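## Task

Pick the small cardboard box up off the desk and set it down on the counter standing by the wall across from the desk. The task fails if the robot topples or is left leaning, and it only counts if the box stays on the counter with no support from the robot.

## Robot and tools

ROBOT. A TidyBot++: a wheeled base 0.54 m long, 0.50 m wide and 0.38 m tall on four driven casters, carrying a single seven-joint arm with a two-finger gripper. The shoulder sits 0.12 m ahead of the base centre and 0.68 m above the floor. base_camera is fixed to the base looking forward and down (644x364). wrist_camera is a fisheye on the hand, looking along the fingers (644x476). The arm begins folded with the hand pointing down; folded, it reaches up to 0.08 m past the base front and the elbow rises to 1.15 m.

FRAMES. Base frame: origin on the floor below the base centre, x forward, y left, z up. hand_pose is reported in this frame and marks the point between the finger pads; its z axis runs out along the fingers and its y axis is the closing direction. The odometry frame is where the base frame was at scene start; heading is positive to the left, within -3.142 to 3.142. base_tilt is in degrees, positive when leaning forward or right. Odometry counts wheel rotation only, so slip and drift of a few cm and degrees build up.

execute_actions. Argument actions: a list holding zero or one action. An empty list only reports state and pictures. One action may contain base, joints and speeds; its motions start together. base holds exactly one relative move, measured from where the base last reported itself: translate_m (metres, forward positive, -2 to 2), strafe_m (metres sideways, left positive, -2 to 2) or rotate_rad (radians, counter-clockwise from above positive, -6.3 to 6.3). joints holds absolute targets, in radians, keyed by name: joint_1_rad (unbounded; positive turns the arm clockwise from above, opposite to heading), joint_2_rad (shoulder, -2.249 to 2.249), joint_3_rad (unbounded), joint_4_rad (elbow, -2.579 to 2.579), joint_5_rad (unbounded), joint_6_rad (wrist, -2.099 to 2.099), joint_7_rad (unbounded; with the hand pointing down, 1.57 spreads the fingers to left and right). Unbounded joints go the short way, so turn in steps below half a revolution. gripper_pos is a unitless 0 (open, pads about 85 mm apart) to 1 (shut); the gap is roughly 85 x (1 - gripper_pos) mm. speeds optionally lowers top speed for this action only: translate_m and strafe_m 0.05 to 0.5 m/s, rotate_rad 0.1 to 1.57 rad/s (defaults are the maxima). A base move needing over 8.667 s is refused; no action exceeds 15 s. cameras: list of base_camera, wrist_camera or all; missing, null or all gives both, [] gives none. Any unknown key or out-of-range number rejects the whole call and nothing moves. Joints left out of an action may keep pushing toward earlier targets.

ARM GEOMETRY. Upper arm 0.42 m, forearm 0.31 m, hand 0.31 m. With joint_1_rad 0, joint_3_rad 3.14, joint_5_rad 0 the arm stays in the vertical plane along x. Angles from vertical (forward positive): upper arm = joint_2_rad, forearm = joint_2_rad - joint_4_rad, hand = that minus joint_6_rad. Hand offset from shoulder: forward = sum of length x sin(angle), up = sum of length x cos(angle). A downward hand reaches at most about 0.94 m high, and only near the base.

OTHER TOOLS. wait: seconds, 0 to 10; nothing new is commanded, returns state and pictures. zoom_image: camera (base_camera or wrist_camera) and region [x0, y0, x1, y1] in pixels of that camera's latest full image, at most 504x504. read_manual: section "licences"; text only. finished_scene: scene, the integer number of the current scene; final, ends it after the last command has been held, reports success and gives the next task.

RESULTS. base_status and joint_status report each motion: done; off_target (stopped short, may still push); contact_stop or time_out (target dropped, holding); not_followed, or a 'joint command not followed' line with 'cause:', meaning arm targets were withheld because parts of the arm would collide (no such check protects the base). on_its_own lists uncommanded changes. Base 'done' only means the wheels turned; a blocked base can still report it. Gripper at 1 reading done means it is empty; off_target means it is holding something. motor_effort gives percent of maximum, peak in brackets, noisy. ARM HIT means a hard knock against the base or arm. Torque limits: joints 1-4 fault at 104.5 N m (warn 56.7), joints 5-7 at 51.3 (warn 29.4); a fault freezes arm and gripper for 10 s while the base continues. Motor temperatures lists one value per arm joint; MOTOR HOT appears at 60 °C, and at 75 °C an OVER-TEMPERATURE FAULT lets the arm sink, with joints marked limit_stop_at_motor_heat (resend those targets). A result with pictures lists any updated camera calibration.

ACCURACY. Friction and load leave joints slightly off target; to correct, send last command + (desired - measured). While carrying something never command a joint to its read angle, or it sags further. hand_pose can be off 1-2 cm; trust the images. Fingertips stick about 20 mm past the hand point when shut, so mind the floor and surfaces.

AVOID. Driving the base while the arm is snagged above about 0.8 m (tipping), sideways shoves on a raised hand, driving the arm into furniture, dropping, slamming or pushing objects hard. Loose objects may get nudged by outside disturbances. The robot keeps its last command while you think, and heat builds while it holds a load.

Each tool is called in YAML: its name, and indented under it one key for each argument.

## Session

execute_actions:
  actions: []

Scene clock: 0.00 s.
Motor temperatures (°C, as the motors report them): [28 27 25 26 34 29 31]
base_odometry: x=+0.000 y=+0.000 heading=+0.000 (m, m, rad; odometry frame)
base_tilt: forward=-0.2 right=+0.3 (deg)
base_status: not commanded
joint_positions: joint_1_rad=+0.040 joint_2_rad=-0.319 joint_3_rad=+3.108 joint_4_rad=-2.538 joint_5_rad=-0.021 joint_6_rad=-0.920 joint_7_rad=+1.570 gripper_pos=+0.000
joint_status: not commanded
motor_effort: joint_1_rad=+1 joint_2_rad=+1 joint_3_rad=+0 joint_4_rad=+10 joint_5_rad=-1 joint_6_rad=-1 joint_7_rad=+0 (%)
hand_pose: x=+0.2382 y=+0.0046 z=+0.5801 quat_wxyz=(-0.003, +1.000, -0.011, +0.001) (m; base frame)
pictures: base_camera, wrist_camera
camera_calibration (this result's frames):
wrist_camera: T_world_to_cam=[[-0.00462431, -0.999462, 0.0324664, -0.0232305], [-0.999989, 0.00466271, 0.00110714, 0.29203], [-0.00125793, -0.0324609, -0.999472, 0.713202], [0, 0, 0, 1]] pos_world=[0.292817, -0.00142854, 0.713256]
Images, in order (width x height): base_camera 644x364, wrist_camera 644x476.

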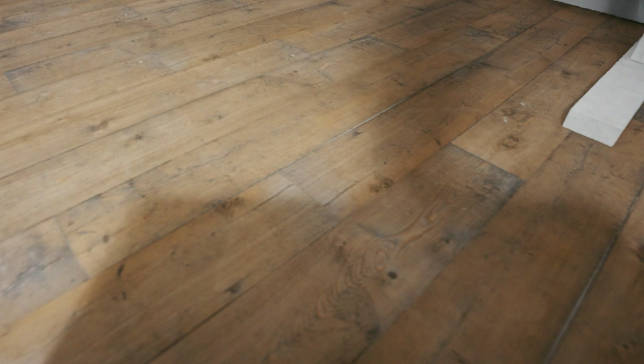

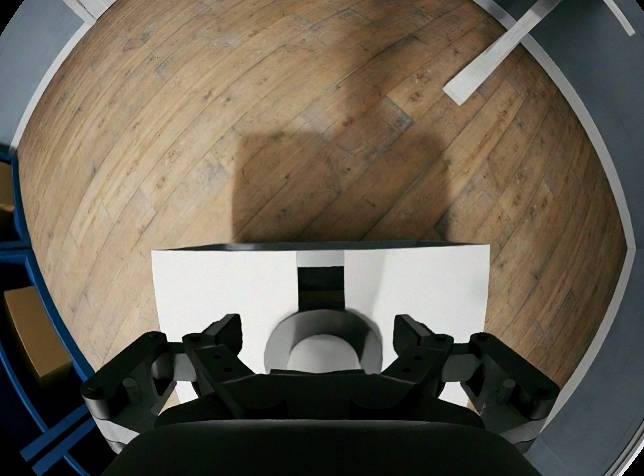

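execute_actions:
  actions:
    - {"base": {"rotate_rad": 0.78}, "joints": {"joint_1_rad": 0.95, "joint_4_rad": -1.3, "joint_6_rad": -1.2}}

Scene clock: 3.27 s.
Motor temperatures (°C, as the motors report them): [28 27 25 26 34 29 31]
base_odometry: x=+0.000 y=+0.000 heading=+0.779 (m, m, rad; odometry frame)
base_tilt: forward=-0.2 right=+0.4 (deg)
base_status: done
joint_positions: joint_1_rad=+0.932 joint_2_rad=-0.319 joint_3_rad=+3.108 joint_4_rad=-1.316 joint_5_rad=-0.021 joint_6_rad=-1.175 joint_7_rad=+1.570 gripper_pos=+0.000
joint_status: all done
motor_effort: joint_1_rad=+1(1) joint_2_rad=-6(8) joint_3_rad=+0(2) joint_4_rad=+19(21) joint_5_rad=+0(0) joint_6_rad=+9(9) joint_7_rad=+0(0) (%)
hand_pose: x=+0.3694 y=-0.2971 z=+1.0757 quat_wxyz=(+0.197, +0.798, -0.382, +0.422) (m; base frame)
pictures: base_camera, wrist_camera
camera_calibration (this result's frames):
wrist_camera: T_world_to_cam=[[-0.790092, -0.612334, 0.0283031, 0.0694397], [-0.366752, 0.435213, -0.822242, 1.20376], [0.491169, -0.660028, -0.568433, 0.366934], [0, 0, 0, 1]] pos_world=[0.316118, -0.239185, 1.19639]
Images, in order (width x height): base_camera 644x364, wrist_camera 644x476.

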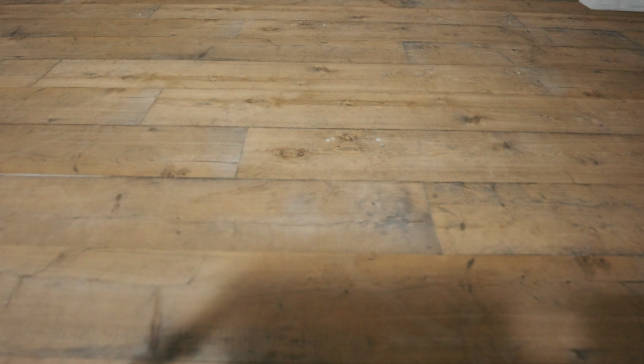

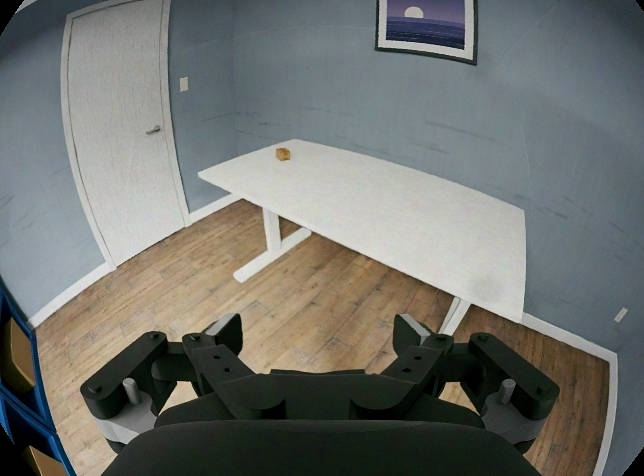

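zoom_image:
  camera: "wrist_camera"
  region: [180, 125, 340, 295]

Region (180, 125, 340, 295) of wrist_camera's 644x476 image, scaled by 2.965; it fills the left 474 columns of this view, and the rest is white.

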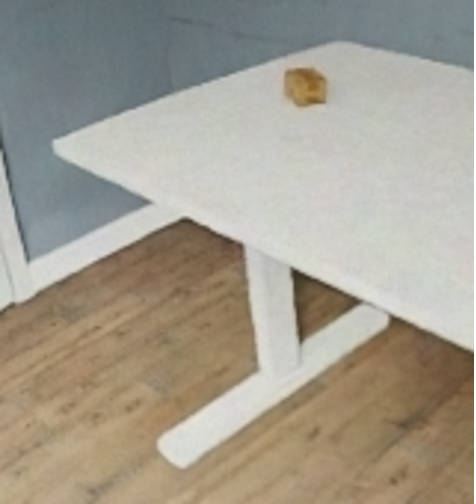

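execute_actions:
  actions:
    - {"base": {"translate_m": 1.0}, "joints": {"joint_1_rad": 1.35, "joint_2_rad": 0.1, "joint_3_rad": 3.16, "joint_4_rad": -0.95, "joint_5_rad": 0.02, "joint_6_rad": -1.6}}

Scene clock: 8.53 s.
Motor temperatures (°C, as the motors report them): [28 27 25 26 34 29 31]
base_odometry: x=+0.711 y=+0.703 heading=+0.780 (m, m, rad; odometry frame)
base_tilt: forward=-0.2 right=+0.4 (deg)
base_status: done
joint_positions: joint_1_rad=+1.336 joint_2_rad=+0.097 joint_3_rad=+3.151 joint_4_rad=-0.970 joint_5_rad=-0.016 joint_6_rad=-1.577 joint_7_rad=+1.570 gripper_pos=+0.000
joint_status: all done
motor_effort: joint_1_rad=+1(3) joint_2_rad=-20(23) joint_3_rad=-1(1) joint_4_rad=+18(20) joint_5_rad=-1(2) joint_6_rad=+5(9) joint_7_rad=+0(0) (%)
hand_pose: x=+0.2293 y=-0.4514 z=+0.9788 quat_wxyz=(+0.148, +0.759, -0.603, +0.197) (m; base frame)
pictures: base_camera, wrist_camera
camera_calibration (this result's frames):
wrist_camera: T_world_to_cam=[[-0.973468, -0.226983, 0.028957, 0.082288], [-0.213296, 0.854299, -0.474002, 0.95302], [0.0828526, -0.467603, -0.880047, 0.764303], [0, 0, 0, 1]] pos_world=[0.220056, -0.438096, 1.12197]
Images, in order (width x height): base_camera 644x364, wrist_camera 644x476.

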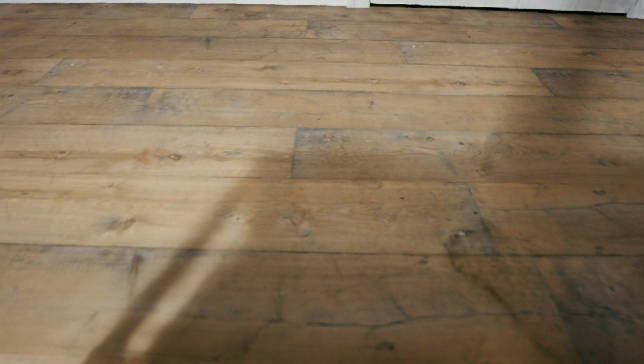

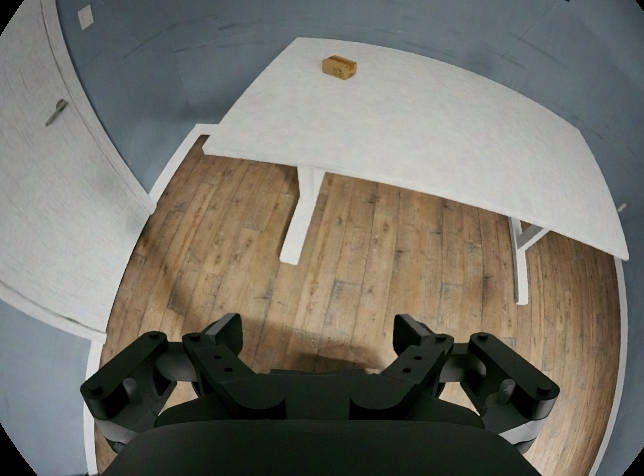

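zoom_image:
  camera: "wrist_camera"
  region: [305, 35, 375, 95]

zoom_image:
  camera: "wrist_camera"
  region: [190, 120, 370, 280]

Region (305, 35, 375, 95) of wrist_camera's 644x476 image, scaled by 7.200; it fills the top 432 rows of this view, and the rest is white.

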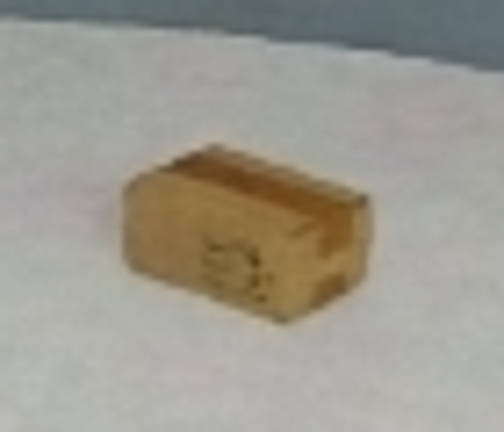

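Region (190, 120, 370, 280) of wrist_camera's 644x476 image, scaled by 2.800.

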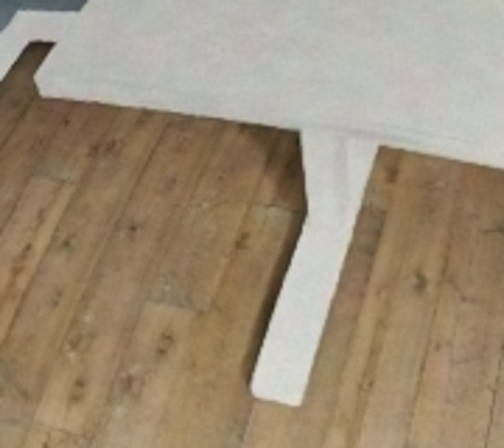

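execute_actions:
  actions:
    - {"base": {"strafe_m": -0.63}, "joints": {"joint_2_rad": 0.54, "joint_4_rad": -0.695, "joint_6_rad": -1.745, "joint_7_rad": 2.49}}

Scene clock: 12.30 s.
Motor temperatures (°C, as the motors report them): [28 27 25 26 34 29 31]
base_odometry: x=+1.154 y=+0.256 heading=+0.780 (m, m, rad; odometry frame)
base_tilt: forward=-0.2 right=+0.4 (deg)
base_status: done
joint_positions: joint_1_rad=+1.336 joint_2_rad=+0.543 joint_3_rad=+3.151 joint_4_rad=-0.714 joint_5_rad=-0.016 joint_6_rad=-1.721 joint_7_rad=+2.468 gripper_pos=+0.000
joint_status: all done
motor_effort: joint_1_rad=+1(0) joint_2_rad=-36(40) joint_3_rad=-1(0) joint_4_rad=+18(19) joint_5_rad=-1(1) joint_6_rad=+1(6) joint_7_rad=-1(0) (%)
hand_pose: x=+0.2533 y=-0.5513 z=+0.8318 quat_wxyz=(+0.071, +0.972, -0.219, +0.040) (m; base frame)
pictures: base_camera, wrist_camera
camera_calibration (this result's frames):
wrist_camera: T_world_to_cam=[[-0.417572, -0.894219, 0.16126, -0.531472], [-0.908235, 0.405434, -0.103603, 0.594228], [0.0272632, -0.189724, -0.981459, 0.83786], [0, 0, 0, 1]] pos_world=[0.294928, -0.557211, 0.969594]
Images, in order (width x height): base_camera 644x364, wrist_camera 644x476.

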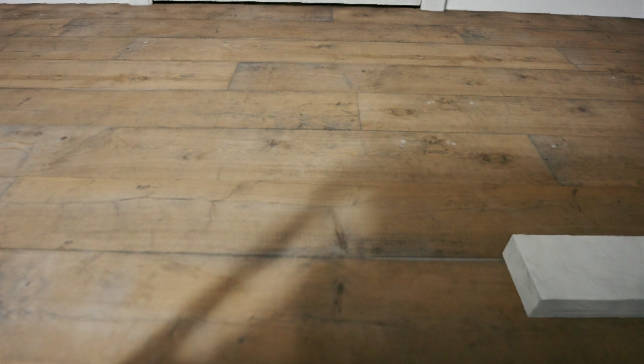

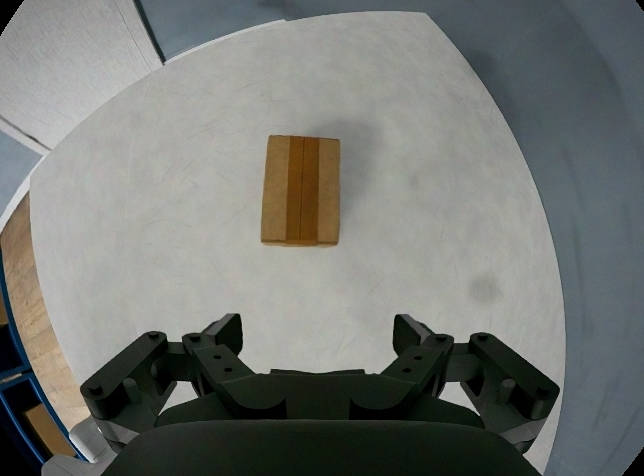

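zoom_image:
  camera: "wrist_camera"
  region: [240, 120, 370, 260]

Region (240, 120, 370, 260) of wrist_camera's 644x476 image, scaled by 3.600; it fills the left 468 columns of this view, and the rest is white.

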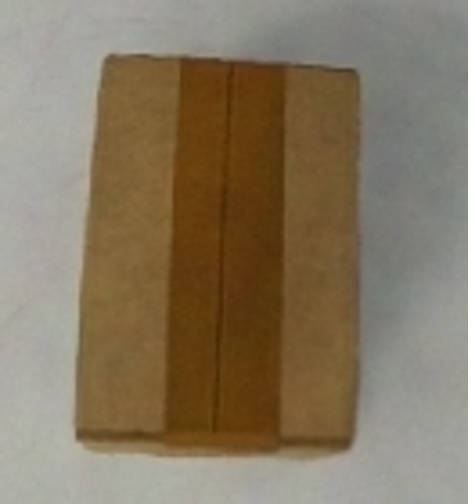

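execute_actions:
  actions:
    - {"base": {"strafe_m": -0.05}, "joints": {"joint_1_rad": 1.166, "joint_2_rad": 0.648, "joint_4_rad": -0.593, "joint_6_rad": -1.818, "joint_7_rad": 2.291}}
  cameras: ["wrist_camera"]

Scene clock: 14.77 s.
Motor temperatures (°C, as the motors report them): [28 27 25 26 34 29 31]
base_odometry: x=+1.190 y=+0.220 heading=+0.781 (m, m, rad; odometry frame)
base_tilt: forward=-0.2 right=+0.4 (deg)
base_status: done
joint_positions: joint_1_rad=+1.167 joint_2_rad=+0.640 joint_3_rad=+3.153 joint_4_rad=-0.613 joint_5_rad=-0.014 joint_6_rad=-1.794 joint_7_rad=+2.316 gripper_pos=+0.000
joint_status: all done
motor_effort: joint_1_rad=+1(2) joint_2_rad=-38(40) joint_3_rad=-1(2) joint_4_rad=+17(18) joint_5_rad=-1(2) joint_6_rad=+2(3) joint_7_rad=+0(0) (%)
hand_pose: x=+0.3479 y=-0.5322 z=+0.8075 quat_wxyz=(+0.037, +0.976, -0.211, +0.030) (m; base frame)
pictures: wrist_camera
camera_calibration (this result's frames):
wrist_camera: T_world_to_cam=[[-0.400505, -0.910962, 0.0987151, -0.43527], [-0.915989, 0.39526, -0.0688018, 0.639058], [0.0236577, -0.117977, -0.992734, 0.863579], [0, 0, 0, 1]] pos_world=[0.390612, -0.547225, 0.94424]
Images, in order (width x height): wrist_camera 644x476.

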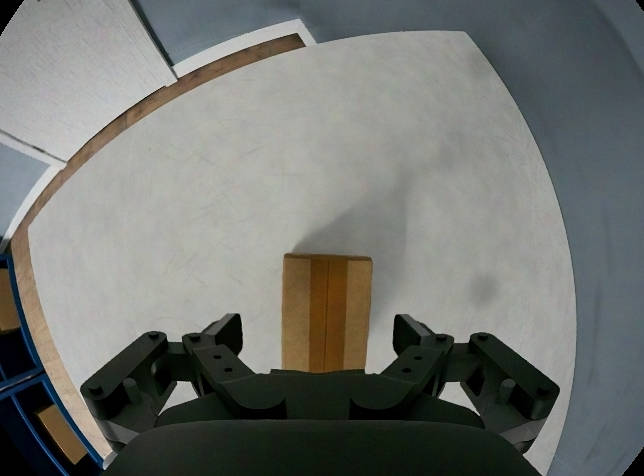

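zoom_image:
  camera: "wrist_camera"
  region: [220, 240, 420, 385]

Region (220, 240, 420, 385) of wrist_camera's 644x476 image, scaled by 2.520; it fills the top 365 rows of this view, and the rest is white.

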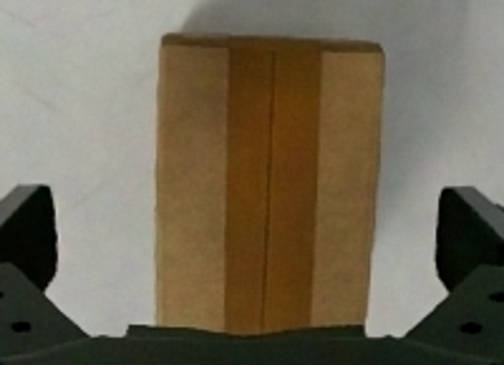

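execute_actions:
  actions:
    - {"joints": {"joint_1_rad": 1.197, "joint_2_rad": 0.638, "joint_4_rad": -0.808, "joint_6_rad": -1.612, "joint_7_rad": 2.275}}
  cameras: ["wrist_camera"]

Scene clock: 17.13 s.
Motor temperatures (°C, as the motors report them): [28 27 25 26 34 29 31]
base_odometry: x=+1.190 y=+0.220 heading=+0.781 (m, m, rad; odometry frame)
base_tilt: forward=-0.2 right=+0.4 (deg)
base_status: not commanded
joint_positions: joint_1_rad=+1.179 joint_2_rad=+0.640 joint_3_rad=+3.153 joint_4_rad=-0.792 joint_5_rad=-0.014 joint_6_rad=-1.634 joint_7_rad=+2.303 gripper_pos=+0.000
joint_status: all done
motor_effort: joint_1_rad=+1(1) joint_2_rad=-39(39) joint_3_rad=+0(1) joint_4_rad=+18(18) joint_5_rad=-1(1) joint_6_rad=+1(2) joint_7_rad=-1(1) (%)
hand_pose: x=+0.3436 y=-0.5415 z=+0.7523 quat_wxyz=(+0.029, +0.974, -0.225, +0.025) (m; base frame)
pictures: wrist_camera
camera_calibration (this result's frames):
wrist_camera: T_world_to_cam=[[-0.425538, -0.900967, 0.0847059, -0.415434], [-0.904815, 0.422055, -0.0563836, 0.636373], [0.0150492, -0.100637, -0.994809, 0.821761], [0, 0, 0, 1]] pos_world=[0.38665, -0.560177, 0.888566]
Images, in order (width x height): wrist_camera 644x476.

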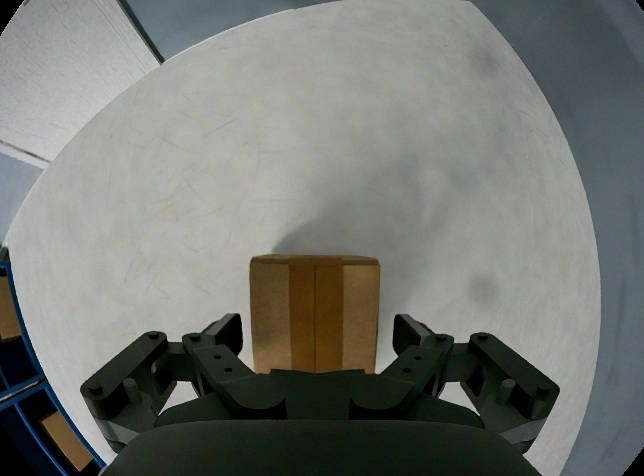

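execute_actions:
  actions:
    - {"joints": {"gripper_pos": 1.0}}
  cameras: ["wrist_camera"]

Scene clock: 18.47 s.
Motor temperatures (°C, as the motors report them): [28 27 25 26 34 29 31]
base_odometry: x=+1.190 y=+0.220 heading=+0.781 (m, m, rad; odometry frame)
base_tilt: forward=-0.2 right=+0.4 (deg)
base_status: not commanded
joint_positions: joint_1_rad=+1.179 joint_2_rad=+0.636 joint_3_rad=+3.153 joint_4_rad=-0.795 joint_5_rad=-0.014 joint_6_rad=-1.634 joint_7_rad=+2.303 gripper_pos=+0.351
joint_status: gripper_pos off_target (ended at +0.351, target +1.000)
motor_effort: joint_1_rad=+1(4) joint_2_rad=-38(39) joint_3_rad=-1(1) joint_4_rad=+18(18) joint_5_rad=-1(0) joint_6_rad=+2(3) joint_7_rad=+0(1) (%)
hand_pose: x=+0.3430 y=-0.5407 z=+0.7535 quat_wxyz=(+0.029, +0.973, -0.226, +0.025) (m; base frame)
pictures: wrist_camera
camera_calibration (this result's frames):
wrist_camera: T_world_to_cam=[[-0.425987, -0.900688, 0.0854129, -0.41535], [-0.904599, 0.422421, -0.0571086, 0.636256], [0.0153569, -0.101592, -0.994708, 0.822288], [0, 0, 0, 1]] pos_world=[0.385995, -0.559331, 0.889748]
Images, in order (width x height): wrist_camera 644x476.

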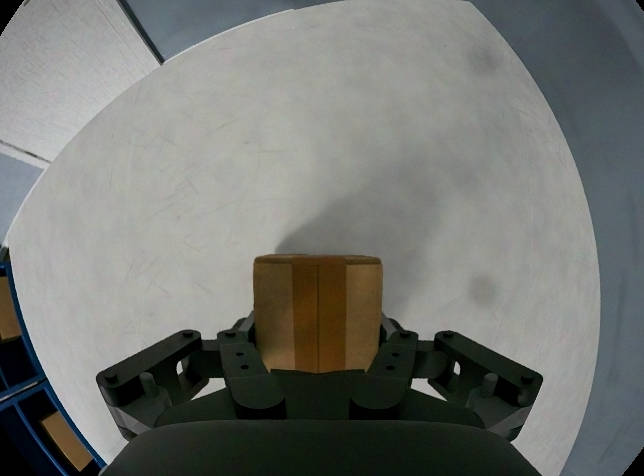

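execute_actions:
  actions:
    - {"base": {"strafe_m": 1.3}, "joints": {"joint_1_rad": 3.45, "joint_2_rad": -0.5, "joint_4_rad": -1.1, "joint_6_rad": -1.45, "joint_7_rad": 1.55, "gripper_pos": 1.0}}

Scene clock: 22.80 s.
Motor temperatures (°C, as the motors report them): [28 27 25 26 34 29 31]
base_odometry: x=+0.275 y=+1.144 heading=+0.781 (m, m, rad; odometry frame)
base_tilt: forward=-0.2 right=+0.3 (deg)
base_status: done
joint_positions: joint_1_rad=+3.432 joint_2_rad=-0.477 joint_3_rad=+3.159 joint_4_rad=-1.085 joint_5_rad=-0.010 joint_6_rad=-1.480 joint_7_rad=+1.577 gripper_pos=+0.351
joint_status: gripper_pos off_target (ended at +0.351, target +1.000); the others done
motor_effort: joint_1_rad=+1(4) joint_2_rad=+3(44) joint_3_rad=+0(3) joint_4_rad=+16(20) joint_5_rad=-1(2) joint_6_rad=+10(11) joint_7_rad=+0(0) (%)
hand_pose: x=-0.1264 y=+0.0767 z=+1.1600 quat_wxyz=(+0.498, -0.129, -0.855, -0.070) (m; base frame)
pictures: base_camera, wrist_camera
camera_calibration (this result's frames):
wrist_camera: T_world_to_cam=[[0.314119, 0.949038, 0.0256029, -0.0729161], [0.478858, -0.135094, -0.867436, 1.1316], [-0.819771, 0.284738, -0.49689, 0.58393], [0, 0, 0, 1]] pos_world=[-0.0402841, 0.055806, 1.27361]
Images, in order (width x height): base_camera 644x364, wrist_camera 644x476.

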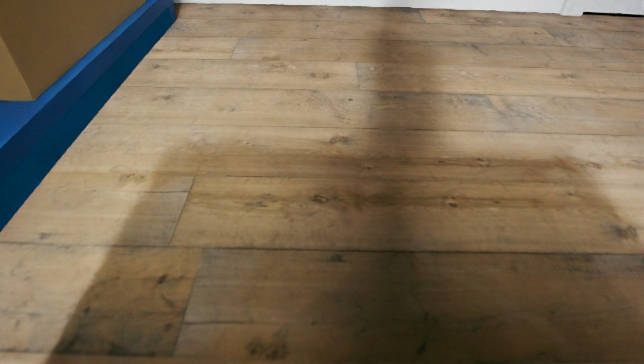

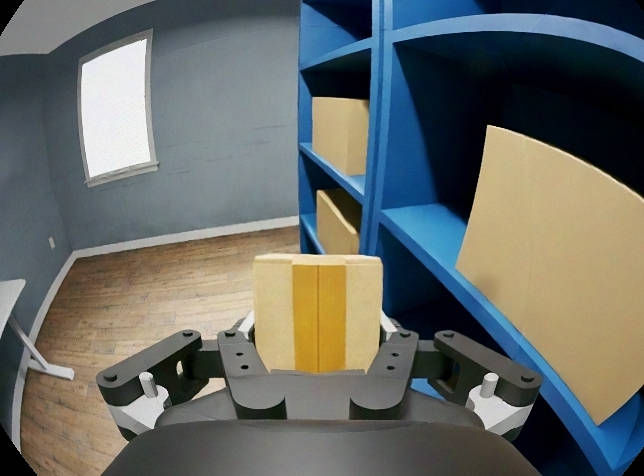

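execute_actions:
  actions:
    - {"base": {"translate_m": -1.86}, "joints": {"joint_1_rad": 4.73, "joint_2_rad": -0.72, "joint_4_rad": -1.2, "joint_6_rad": -1.7}}

Scene clock: 28.73 s.
Motor temperatures (°C, as the motors report them): [28 27 25 26 34 29 31]
base_odometry: x=-1.047 y=-0.165 heading=+0.781 (m, m, rad; odometry frame)
base_tilt: forward=-0.2 right=+0.4 (deg)
base_status: done
joint_positions: joint_1_rad=+4.715 joint_2_rad=-0.695 joint_3_rad=+3.159 joint_4_rad=-1.183 joint_5_rad=-0.010 joint_6_rad=-1.682 joint_7_rad=+1.577 gripper_pos=+0.351
joint_status: all done
motor_effort: joint_1_rad=+1(0) joint_2_rad=+12(13) joint_3_rad=+0(2) joint_4_rad=+14(17) joint_5_rad=-1(0) joint_6_rad=+9(10) joint_7_rad=-1(1) (%)
hand_pose: x=+0.1214 y=+0.1350 z=+1.1073 quat_wxyz=(+0.333, -0.628, -0.622, -0.327) (m; base frame)
pictures: base_camera, wrist_camera
camera_calibration (this result's frames):
wrist_camera: T_world_to_cam=[[0.999349, -0.025823, 0.0252003, -0.155792], [0.0061262, -0.566849, -0.823799, 1.04245], [0.0355577, 0.823417, -0.566321, 0.644574], [0, 0, 0, 1]] pos_world=[0.126385, 0.0561368, 1.22773]
Images, in order (width x height): base_camera 644x364, wrist_camera 644x476.

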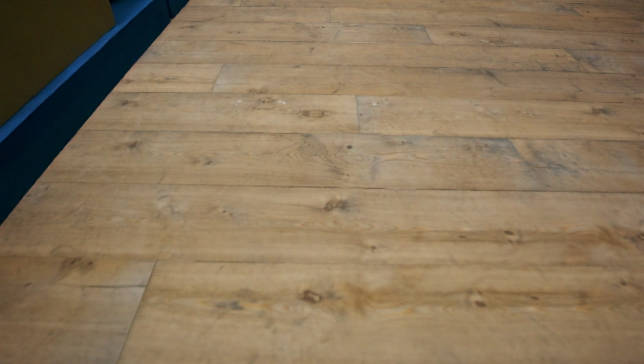

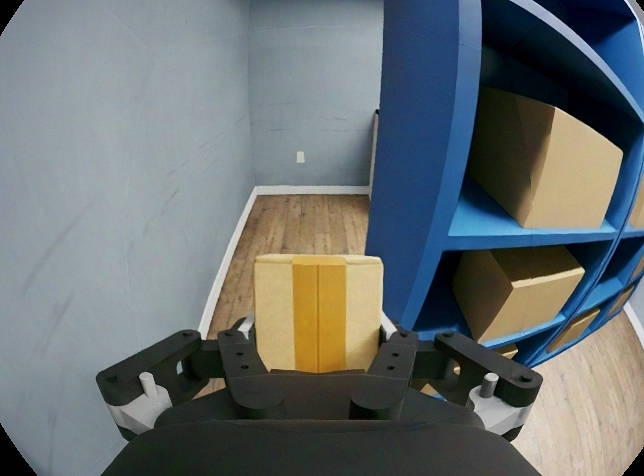

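execute_actions:
  actions:
    - {"base": {"translate_m": -0.09}}
  cameras: ["wrist_camera"]

Scene clock: 30.83 s.
Motor temperatures (°C, as the motors report them): [28 27 25 26 34 29 31]
base_odometry: x=-1.111 y=-0.229 heading=+0.781 (m, m, rad; odometry frame)
base_tilt: forward=-0.2 right=+0.3 (deg)
base_status: done
joint_positions: joint_1_rad=+4.718 joint_2_rad=-0.695 joint_3_rad=+3.158 joint_4_rad=-1.183 joint_5_rad=-0.010 joint_6_rad=-1.682 joint_7_rad=+1.577 gripper_pos=+0.351
joint_status: not commanded
motor_effort: joint_1_rad=+1(0) joint_2_rad=+12(13) joint_3_rad=-1(2) joint_4_rad=+14(14) joint_5_rad=-1(1) joint_6_rad=+10(10) joint_7_rad=+0(0) (%)
hand_pose: x=+0.1214 y=+0.1350 z=+1.1071 quat_wxyz=(+0.333, -0.629, -0.622, -0.328) (m; base frame)
pictures: wrist_camera
camera_calibration (this result's frames):
wrist_camera: T_world_to_cam=[[0.999279, -0.0278843, 0.0257602, -0.156172], [0.00540937, -0.567062, -0.823658, 1.04229], [0.0375748, 0.823203, -0.566502, 0.644522], [0, 0, 0, 1]] pos_world=[0.126204, 0.0561135, 1.22763]
Images, in order (width x height): wrist_camera 644x476.

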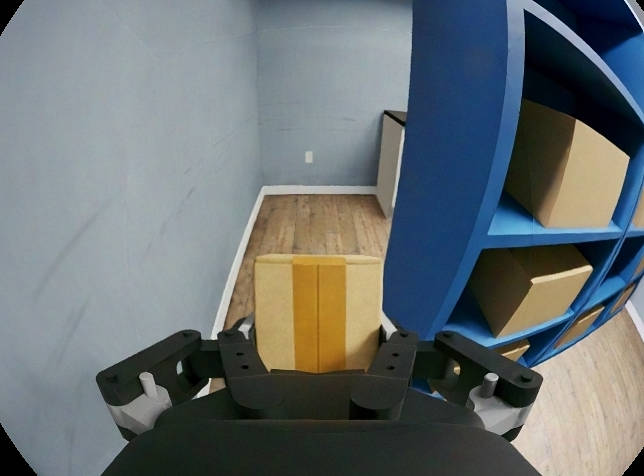

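zoom_image:
  camera: "wrist_camera"
  region: [340, 95, 430, 235]

Region (340, 95, 430, 235) of wrist_camera's 644x476 image, scaled by 3.600; it fills the left 324 columns of this view, and the rest is white.

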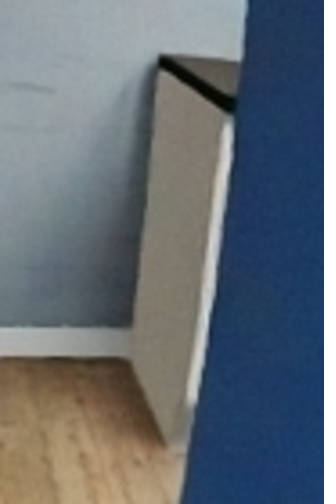

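execute_actions:
  actions:
    - {"base": {"strafe_m": 1.5}, "joints": {"joint_1_rad": 5.2}}

Scene clock: 36.10 s.
Motor temperatures (°C, as the motors report them): [28 27 25 26 34 29 31]
base_odometry: x=-2.167 y=+0.837 heading=+0.780 (m, m, rad; odometry frame)
base_tilt: forward=-0.2 right=+0.4 (deg)
base_status: done
joint_positions: joint_1_rad=+5.184 joint_2_rad=-0.710 joint_3_rad=+3.158 joint_4_rad=-1.188 joint_5_rad=-0.010 joint_6_rad=-1.684 joint_7_rad=+1.577 gripper_pos=+0.351
joint_status: all done
motor_effort: joint_1_rad=+1(2) joint_2_rad=+12(16) joint_3_rad=+0(1) joint_4_rad=+14(15) joint_5_rad=+0(1) joint_6_rad=+9(10) joint_7_rad=-1(0) (%)
hand_pose: x=+0.1790 y=+0.1142 z=+1.1066 quat_wxyz=(+0.250, -0.754, -0.459, -0.399) (m; base frame)
pictures: base_camera, wrist_camera
camera_calibration (this result's frames):
wrist_camera: T_world_to_cam=[[0.880244, -0.473835, 0.0255173, -0.141822], [-0.24693, -0.503315, -0.82807, 1.07256], [0.405212, 0.722602, -0.560044, 0.597715], [0, 0, 0, 1]] pos_world=[0.147483, 0.0407245, 1.22652]
Images, in order (width x height): base_camera 644x364, wrist_camera 644x476.

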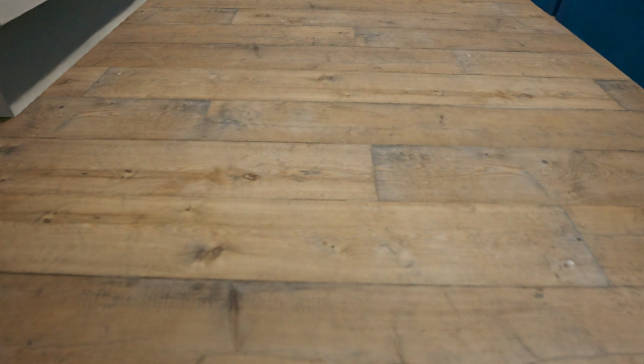

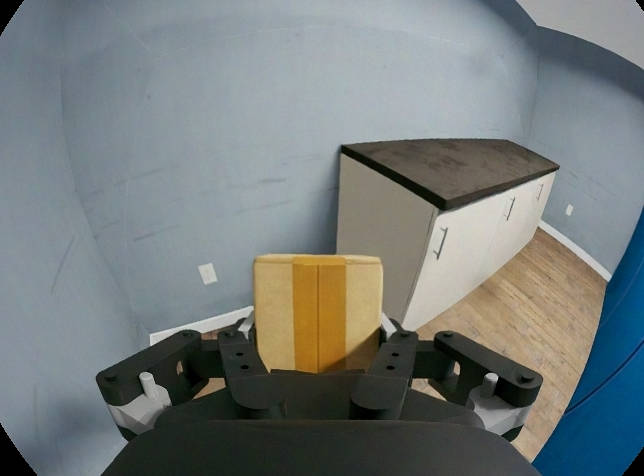

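execute_actions:
  actions: []

Scene clock: 36.80 s.
Motor temperatures (°C, as the motors report them): [28 27 25 26 34 29 31]
base_odometry: x=-2.167 y=+0.837 heading=+0.780 (m, m, rad; odometry frame)
base_tilt: forward=-0.2 right=+0.4 (deg)
base_status: done
joint_positions: joint_1_rad=+5.184 joint_2_rad=-0.710 joint_3_rad=+3.158 joint_4_rad=-1.188 joint_5_rad=-0.010 joint_6_rad=-1.684 joint_7_rad=+1.577 gripper_pos=+0.351
joint_status: all done
motor_effort: joint_1_rad=+1(2) joint_2_rad=+12(16) joint_3_rad=+0(1) joint_4_rad=+14(15) joint_5_rad=-1(1) joint_6_rad=+9(10) joint_7_rad=-1(0) (%)
hand_pose: x=+0.1790 y=+0.1142 z=+1.1066 quat_wxyz=(+0.250, -0.754, -0.459, -0.399) (m; base frame)
pictures: base_camera, wrist_camera
camera_calibration (this result's frames):
wrist_camera: T_world_to_cam=[[0.880243, -0.473836, 0.0255175, -0.141822], [-0.24693, -0.503315, -0.82807, 1.07256], [0.405212, 0.722602, -0.560044, 0.597715], [0, 0, 0, 1]] pos_world=[0.147483, 0.0407244, 1.22652]
Images, in order (width x height): base_camera 644x364, wrist_camera 644x476.

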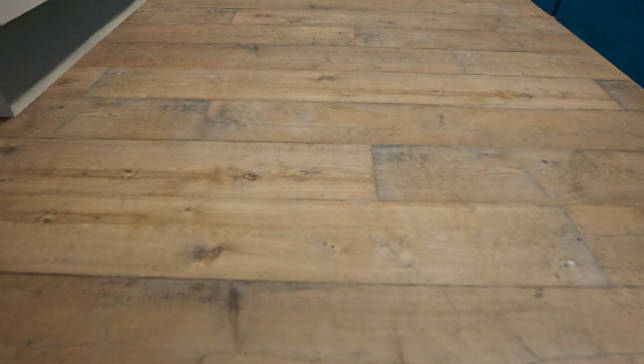

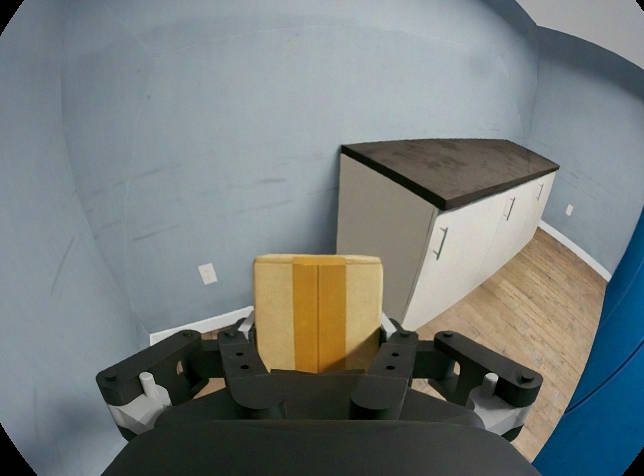

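execute_actions:
  actions:
    - {"base": {"translate_m": 0.79}, "joints": {"joint_1_rad": 4.70, "joint_2_rad": 0.22, "joint_4_rad": -0.635, "joint_6_rad": -2.0, "gripper_pos": 1.0}}

Scene clock: 41.00 s.
Motor temperatures (°C, as the motors report them): [28 27 25 26 34 29 31]
base_odometry: x=-1.606 y=+1.393 heading=+0.781 (m, m, rad; odometry frame)
base_tilt: forward=-0.2 right=+0.3 (deg)
base_status: done
joint_positions: joint_1_rad=+4.718 joint_2_rad=+0.214 joint_3_rad=+3.158 joint_4_rad=-0.659 joint_5_rad=-0.010 joint_6_rad=-1.978 joint_7_rad=+1.577 gripper_pos=+0.351
joint_status: gripper_pos off_target (ended at +0.351, target +1.000); the others done
motor_effort: joint_1_rad=+1(0) joint_2_rad=-22(25) joint_3_rad=-1(1) joint_4_rad=+16(17) joint_5_rad=-1(1) joint_6_rad=+3(10) joint_7_rad=+0(1) (%)
hand_pose: x=+0.1228 y=+0.4197 z=+0.9967 quat_wxyz=(+0.103, -0.703, -0.696, -0.102) (m; base frame)
pictures: base_camera, wrist_camera
camera_calibration (this result's frames):
wrist_camera: T_world_to_cam=[[0.999211, -0.00396563, 0.0395268, -0.170498], [0.00739094, -0.959074, -0.283059, 0.73827], [0.0390316, 0.283128, -0.958288, 0.96448], [0, 0, 0, 1]] pos_world=[0.127262, 0.434309, 1.13996]
Images, in order (width x height): base_camera 644x364, wrist_camera 644x476.

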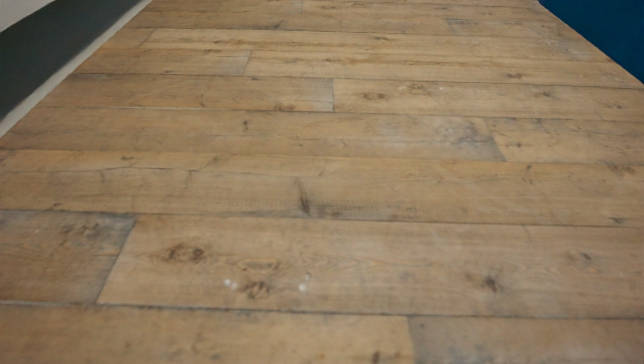

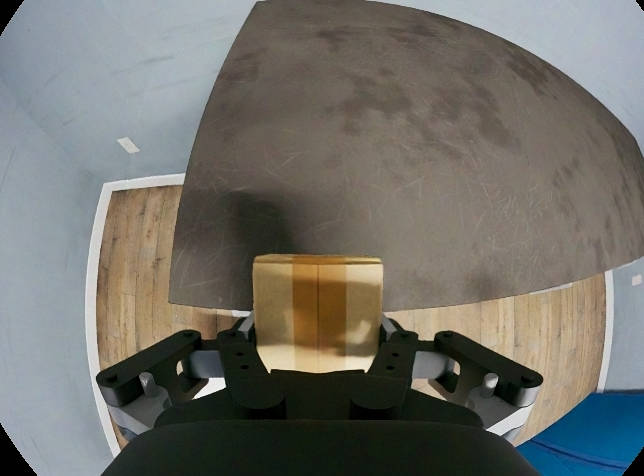

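execute_actions:
  actions:
    - {"base": {"strafe_m": 0.12}, "joints": {"joint_2_rad": 0.315, "joint_6_rad": -2.06, "gripper_pos": 1.0}}

Scene clock: 43.13 s.
Motor temperatures (°C, as the motors report them): [28 27 25 26 34 29 31]
base_odometry: x=-1.690 y=+1.479 heading=+0.781 (m, m, rad; odometry frame)
base_tilt: forward=-0.2 right=+0.3 (deg)
base_status: done
joint_positions: joint_1_rad=+4.718 joint_2_rad=+0.325 joint_3_rad=+3.158 joint_4_rad=-0.652 joint_5_rad=-0.010 joint_6_rad=-2.040 joint_7_rad=+1.577 gripper_pos=+0.351
joint_status: gripper_pos off_target (ended at +0.351, target +1.000); the others done
motor_effort: joint_1_rad=+1(1) joint_2_rad=-26(31) joint_3_rad=+0(1) joint_4_rad=+16(17) joint_5_rad=-1(1) joint_6_rad=+2(5) joint_7_rad=-1(0) (%)
hand_pose: x=+0.1225 y=+0.4337 z=+0.9475 quat_wxyz=(+0.045, -0.709, -0.702, -0.043) (m; base frame)
pictures: base_camera, wrist_camera
camera_calibration (this result's frames):
wrist_camera: T_world_to_cam=[[0.999266, 0.00316816, 0.0381709, -0.170033], [0.00773791, -0.992723, -0.120173, 0.597926], [0.0375124, 0.120381, -0.992019, 1.01613], [0, 0, 0, 1]] pos_world=[0.127164, 0.471792, 1.08636]
Images, in order (width x height): base_camera 644x364, wrist_camera 644x476.

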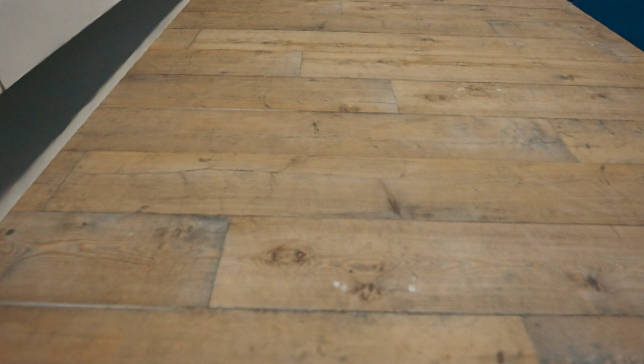

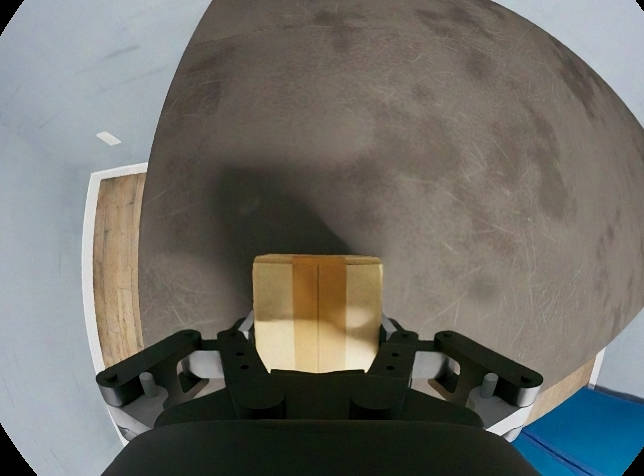

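execute_actions:
  actions:
    - {"joints": {"joint_2_rad": 0.378, "gripper_pos": 1.0}}

Scene clock: 44.13 s.
Motor temperatures (°C, as the motors report them): [28 27 25 26 34 29 31]
base_odometry: x=-1.690 y=+1.479 heading=+0.781 (m, m, rad; odometry frame)
base_tilt: forward=-0.2 right=+0.3 (deg)
base_status: not commanded
joint_positions: joint_1_rad=+4.718 joint_2_rad=+0.336 joint_3_rad=+3.158 joint_4_rad=-0.640 joint_5_rad=-0.010 joint_6_rad=-2.048 joint_7_rad=+1.577 gripper_pos=+0.351
joint_status: joint_2_rad off_target (ended at +0.336, target +0.378); gripper_pos off_target (ended at +0.351, target +1.000)
motor_effort: joint_1_rad=+1(1) joint_2_rad=-22(26) joint_3_rad=+0(1) joint_4_rad=+13(16) joint_5_rad=-1(2) joint_6_rad=+4(4) joint_7_rad=-1(0) (%)
hand_pose: x=+0.1225 y=+0.4357 z=+0.9459 quat_wxyz=(+0.042, -0.709, -0.703, -0.041) (m; base frame)
pictures: base_camera, wrist_camera
camera_calibration (this result's frames):
wrist_camera: T_world_to_cam=[[0.999263, 0.00354045, 0.0382101, -0.170166], [0.00783184, -0.993592, -0.112753, 0.593067], [0.0375661, 0.112969, -0.992888, 1.01831], [0, 0, 0, 1]] pos_world=[0.127142, 0.474832, 1.08444]
Images, in order (width x height): base_camera 644x364, wrist_camera 644x476.

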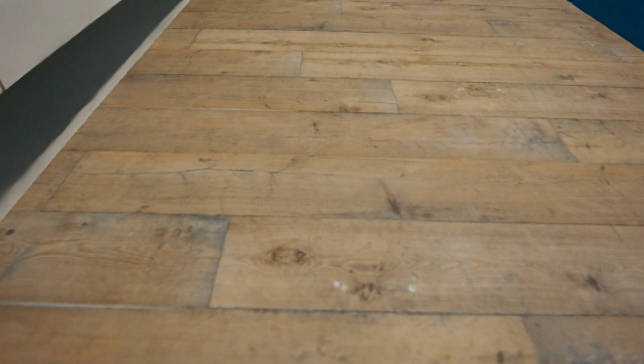

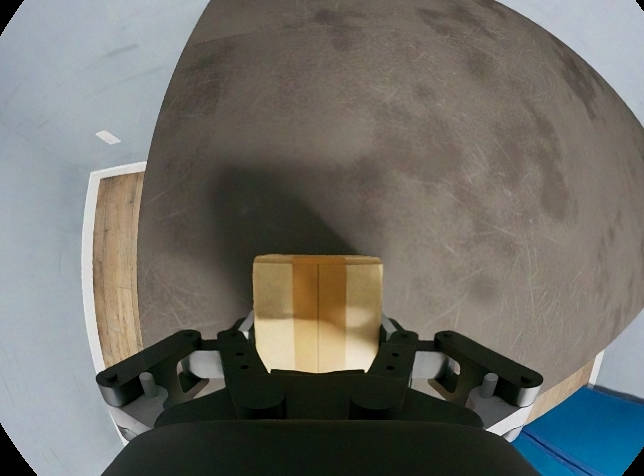

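The box has made contact with the countertop, so I'm releasing it.

execute_actions:
  actions:
    - {"joints": {"joint_2_rad": 0.336, "gripper_pos": 0.0}}

Scene clock: 45.33 s.
Motor temperatures (°C, as the motors report them): [28 27 25 26 34 29 31]
base_odometry: x=-1.690 y=+1.479 heading=+0.781 (m, m, rad; odometry frame)
base_tilt: forward=-0.2 right=+0.3 (deg)
base_status: not commanded
joint_positions: joint_1_rad=+4.718 joint_2_rad=+0.335 joint_3_rad=+3.158 joint_4_rad=-0.640 joint_5_rad=-0.010 joint_6_rad=-2.048 joint_7_rad=+1.577 gripper_pos=+0.000
joint_status: all done
motor_effort: joint_1_rad=+1(1) joint_2_rad=-26(28) joint_3_rad=+0(1) joint_4_rad=+15(16) joint_5_rad=-1(1) joint_6_rad=+1(4) joint_7_rad=+0(1) (%)
hand_pose: x=+0.1225 y=+0.4353 z=+0.9465 quat_wxyz=(+0.042, -0.709, -0.703, -0.041) (m; base frame)
pictures: base_camera, wrist_camera
camera_calibration (this result's frames):
wrist_camera: T_world_to_cam=[[0.999263, 0.00349238, 0.0382215, -0.170175], [0.0078332, -0.993448, -0.114018, 0.593891], [0.0375729, 0.114233, -0.992743, 1.01826], [0, 0, 0, 1]] pos_world=[0.127139, 0.474275, 1.08508]
Images, in order (width x height): base_camera 644x364, wrist_camera 644x476.

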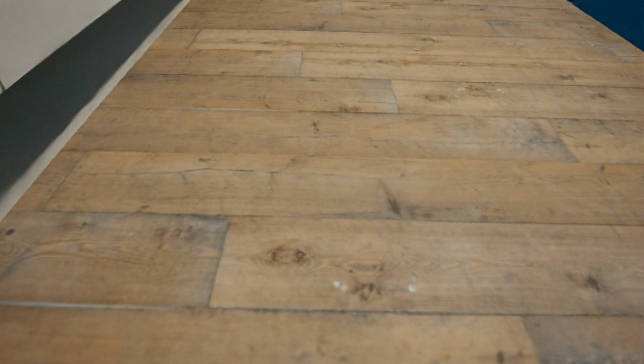

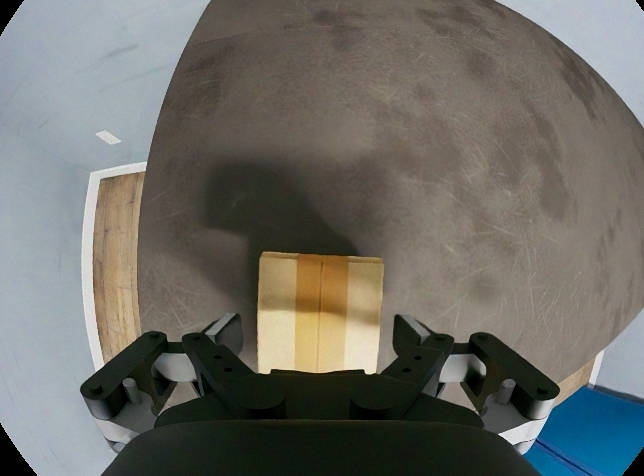

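The fingers are clear of the box. Lifting the hand away to confirm placement.

execute_actions:
  actions:
    - {"joints": {"joint_2_rad": 0.12}}

Scene clock: 46.63 s.
Motor temperatures (°C, as the motors report them): [28 27 25 26 34 29 31]
base_odometry: x=-1.690 y=+1.479 heading=+0.781 (m, m, rad; odometry frame)
base_tilt: forward=-0.2 right=+0.3 (deg)
base_status: not commanded
joint_positions: joint_1_rad=+4.718 joint_2_rad=+0.116 joint_3_rad=+3.158 joint_4_rad=-0.640 joint_5_rad=-0.010 joint_6_rad=-2.048 joint_7_rad=+1.577 gripper_pos=+0.000
joint_status: all done
motor_effort: joint_1_rad=+1(0) joint_2_rad=-16(28) joint_3_rad=-1(1) joint_4_rad=+14(16) joint_5_rad=+0(1) joint_6_rad=+4(4) joint_7_rad=+0(0) (%)
hand_pose: x=+0.1221 y=+0.3674 z=+1.0347 quat_wxyz=(+0.119, -0.700, -0.694, -0.118) (m; base frame)
pictures: base_camera, wrist_camera
camera_calibration (this result's frames):
wrist_camera: T_world_to_cam=[[0.999218, -0.00502211, 0.0392262, -0.170855], [0.00809214, -0.94495, -0.327114, 0.739151], [0.0387096, 0.327176, -0.94417, 0.985003], [0, 0, 0, 1]] pos_world=[0.126611, 0.375334, 1.1785]
Images, in order (width x height): base_camera 644x364, wrist_camera 644x476.

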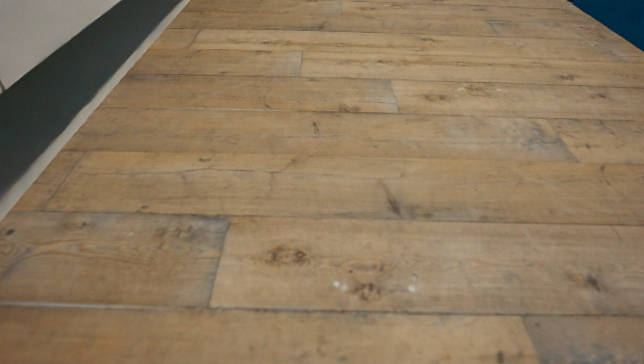

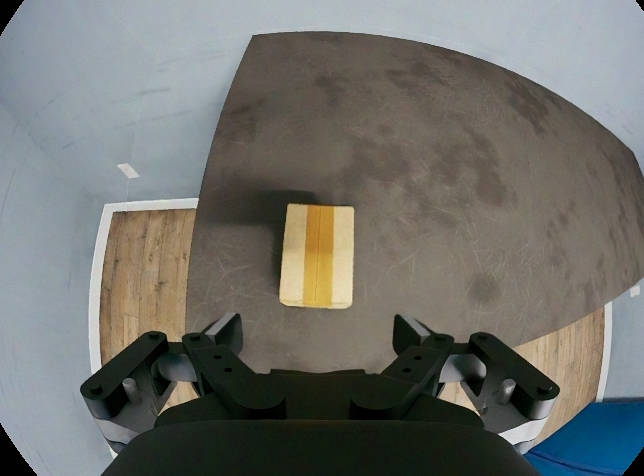

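The box is resting flat on the counter, well inside its edges, and the robot is upright.

finished_scene:
  scene: 2

The scene is finished: the task was done.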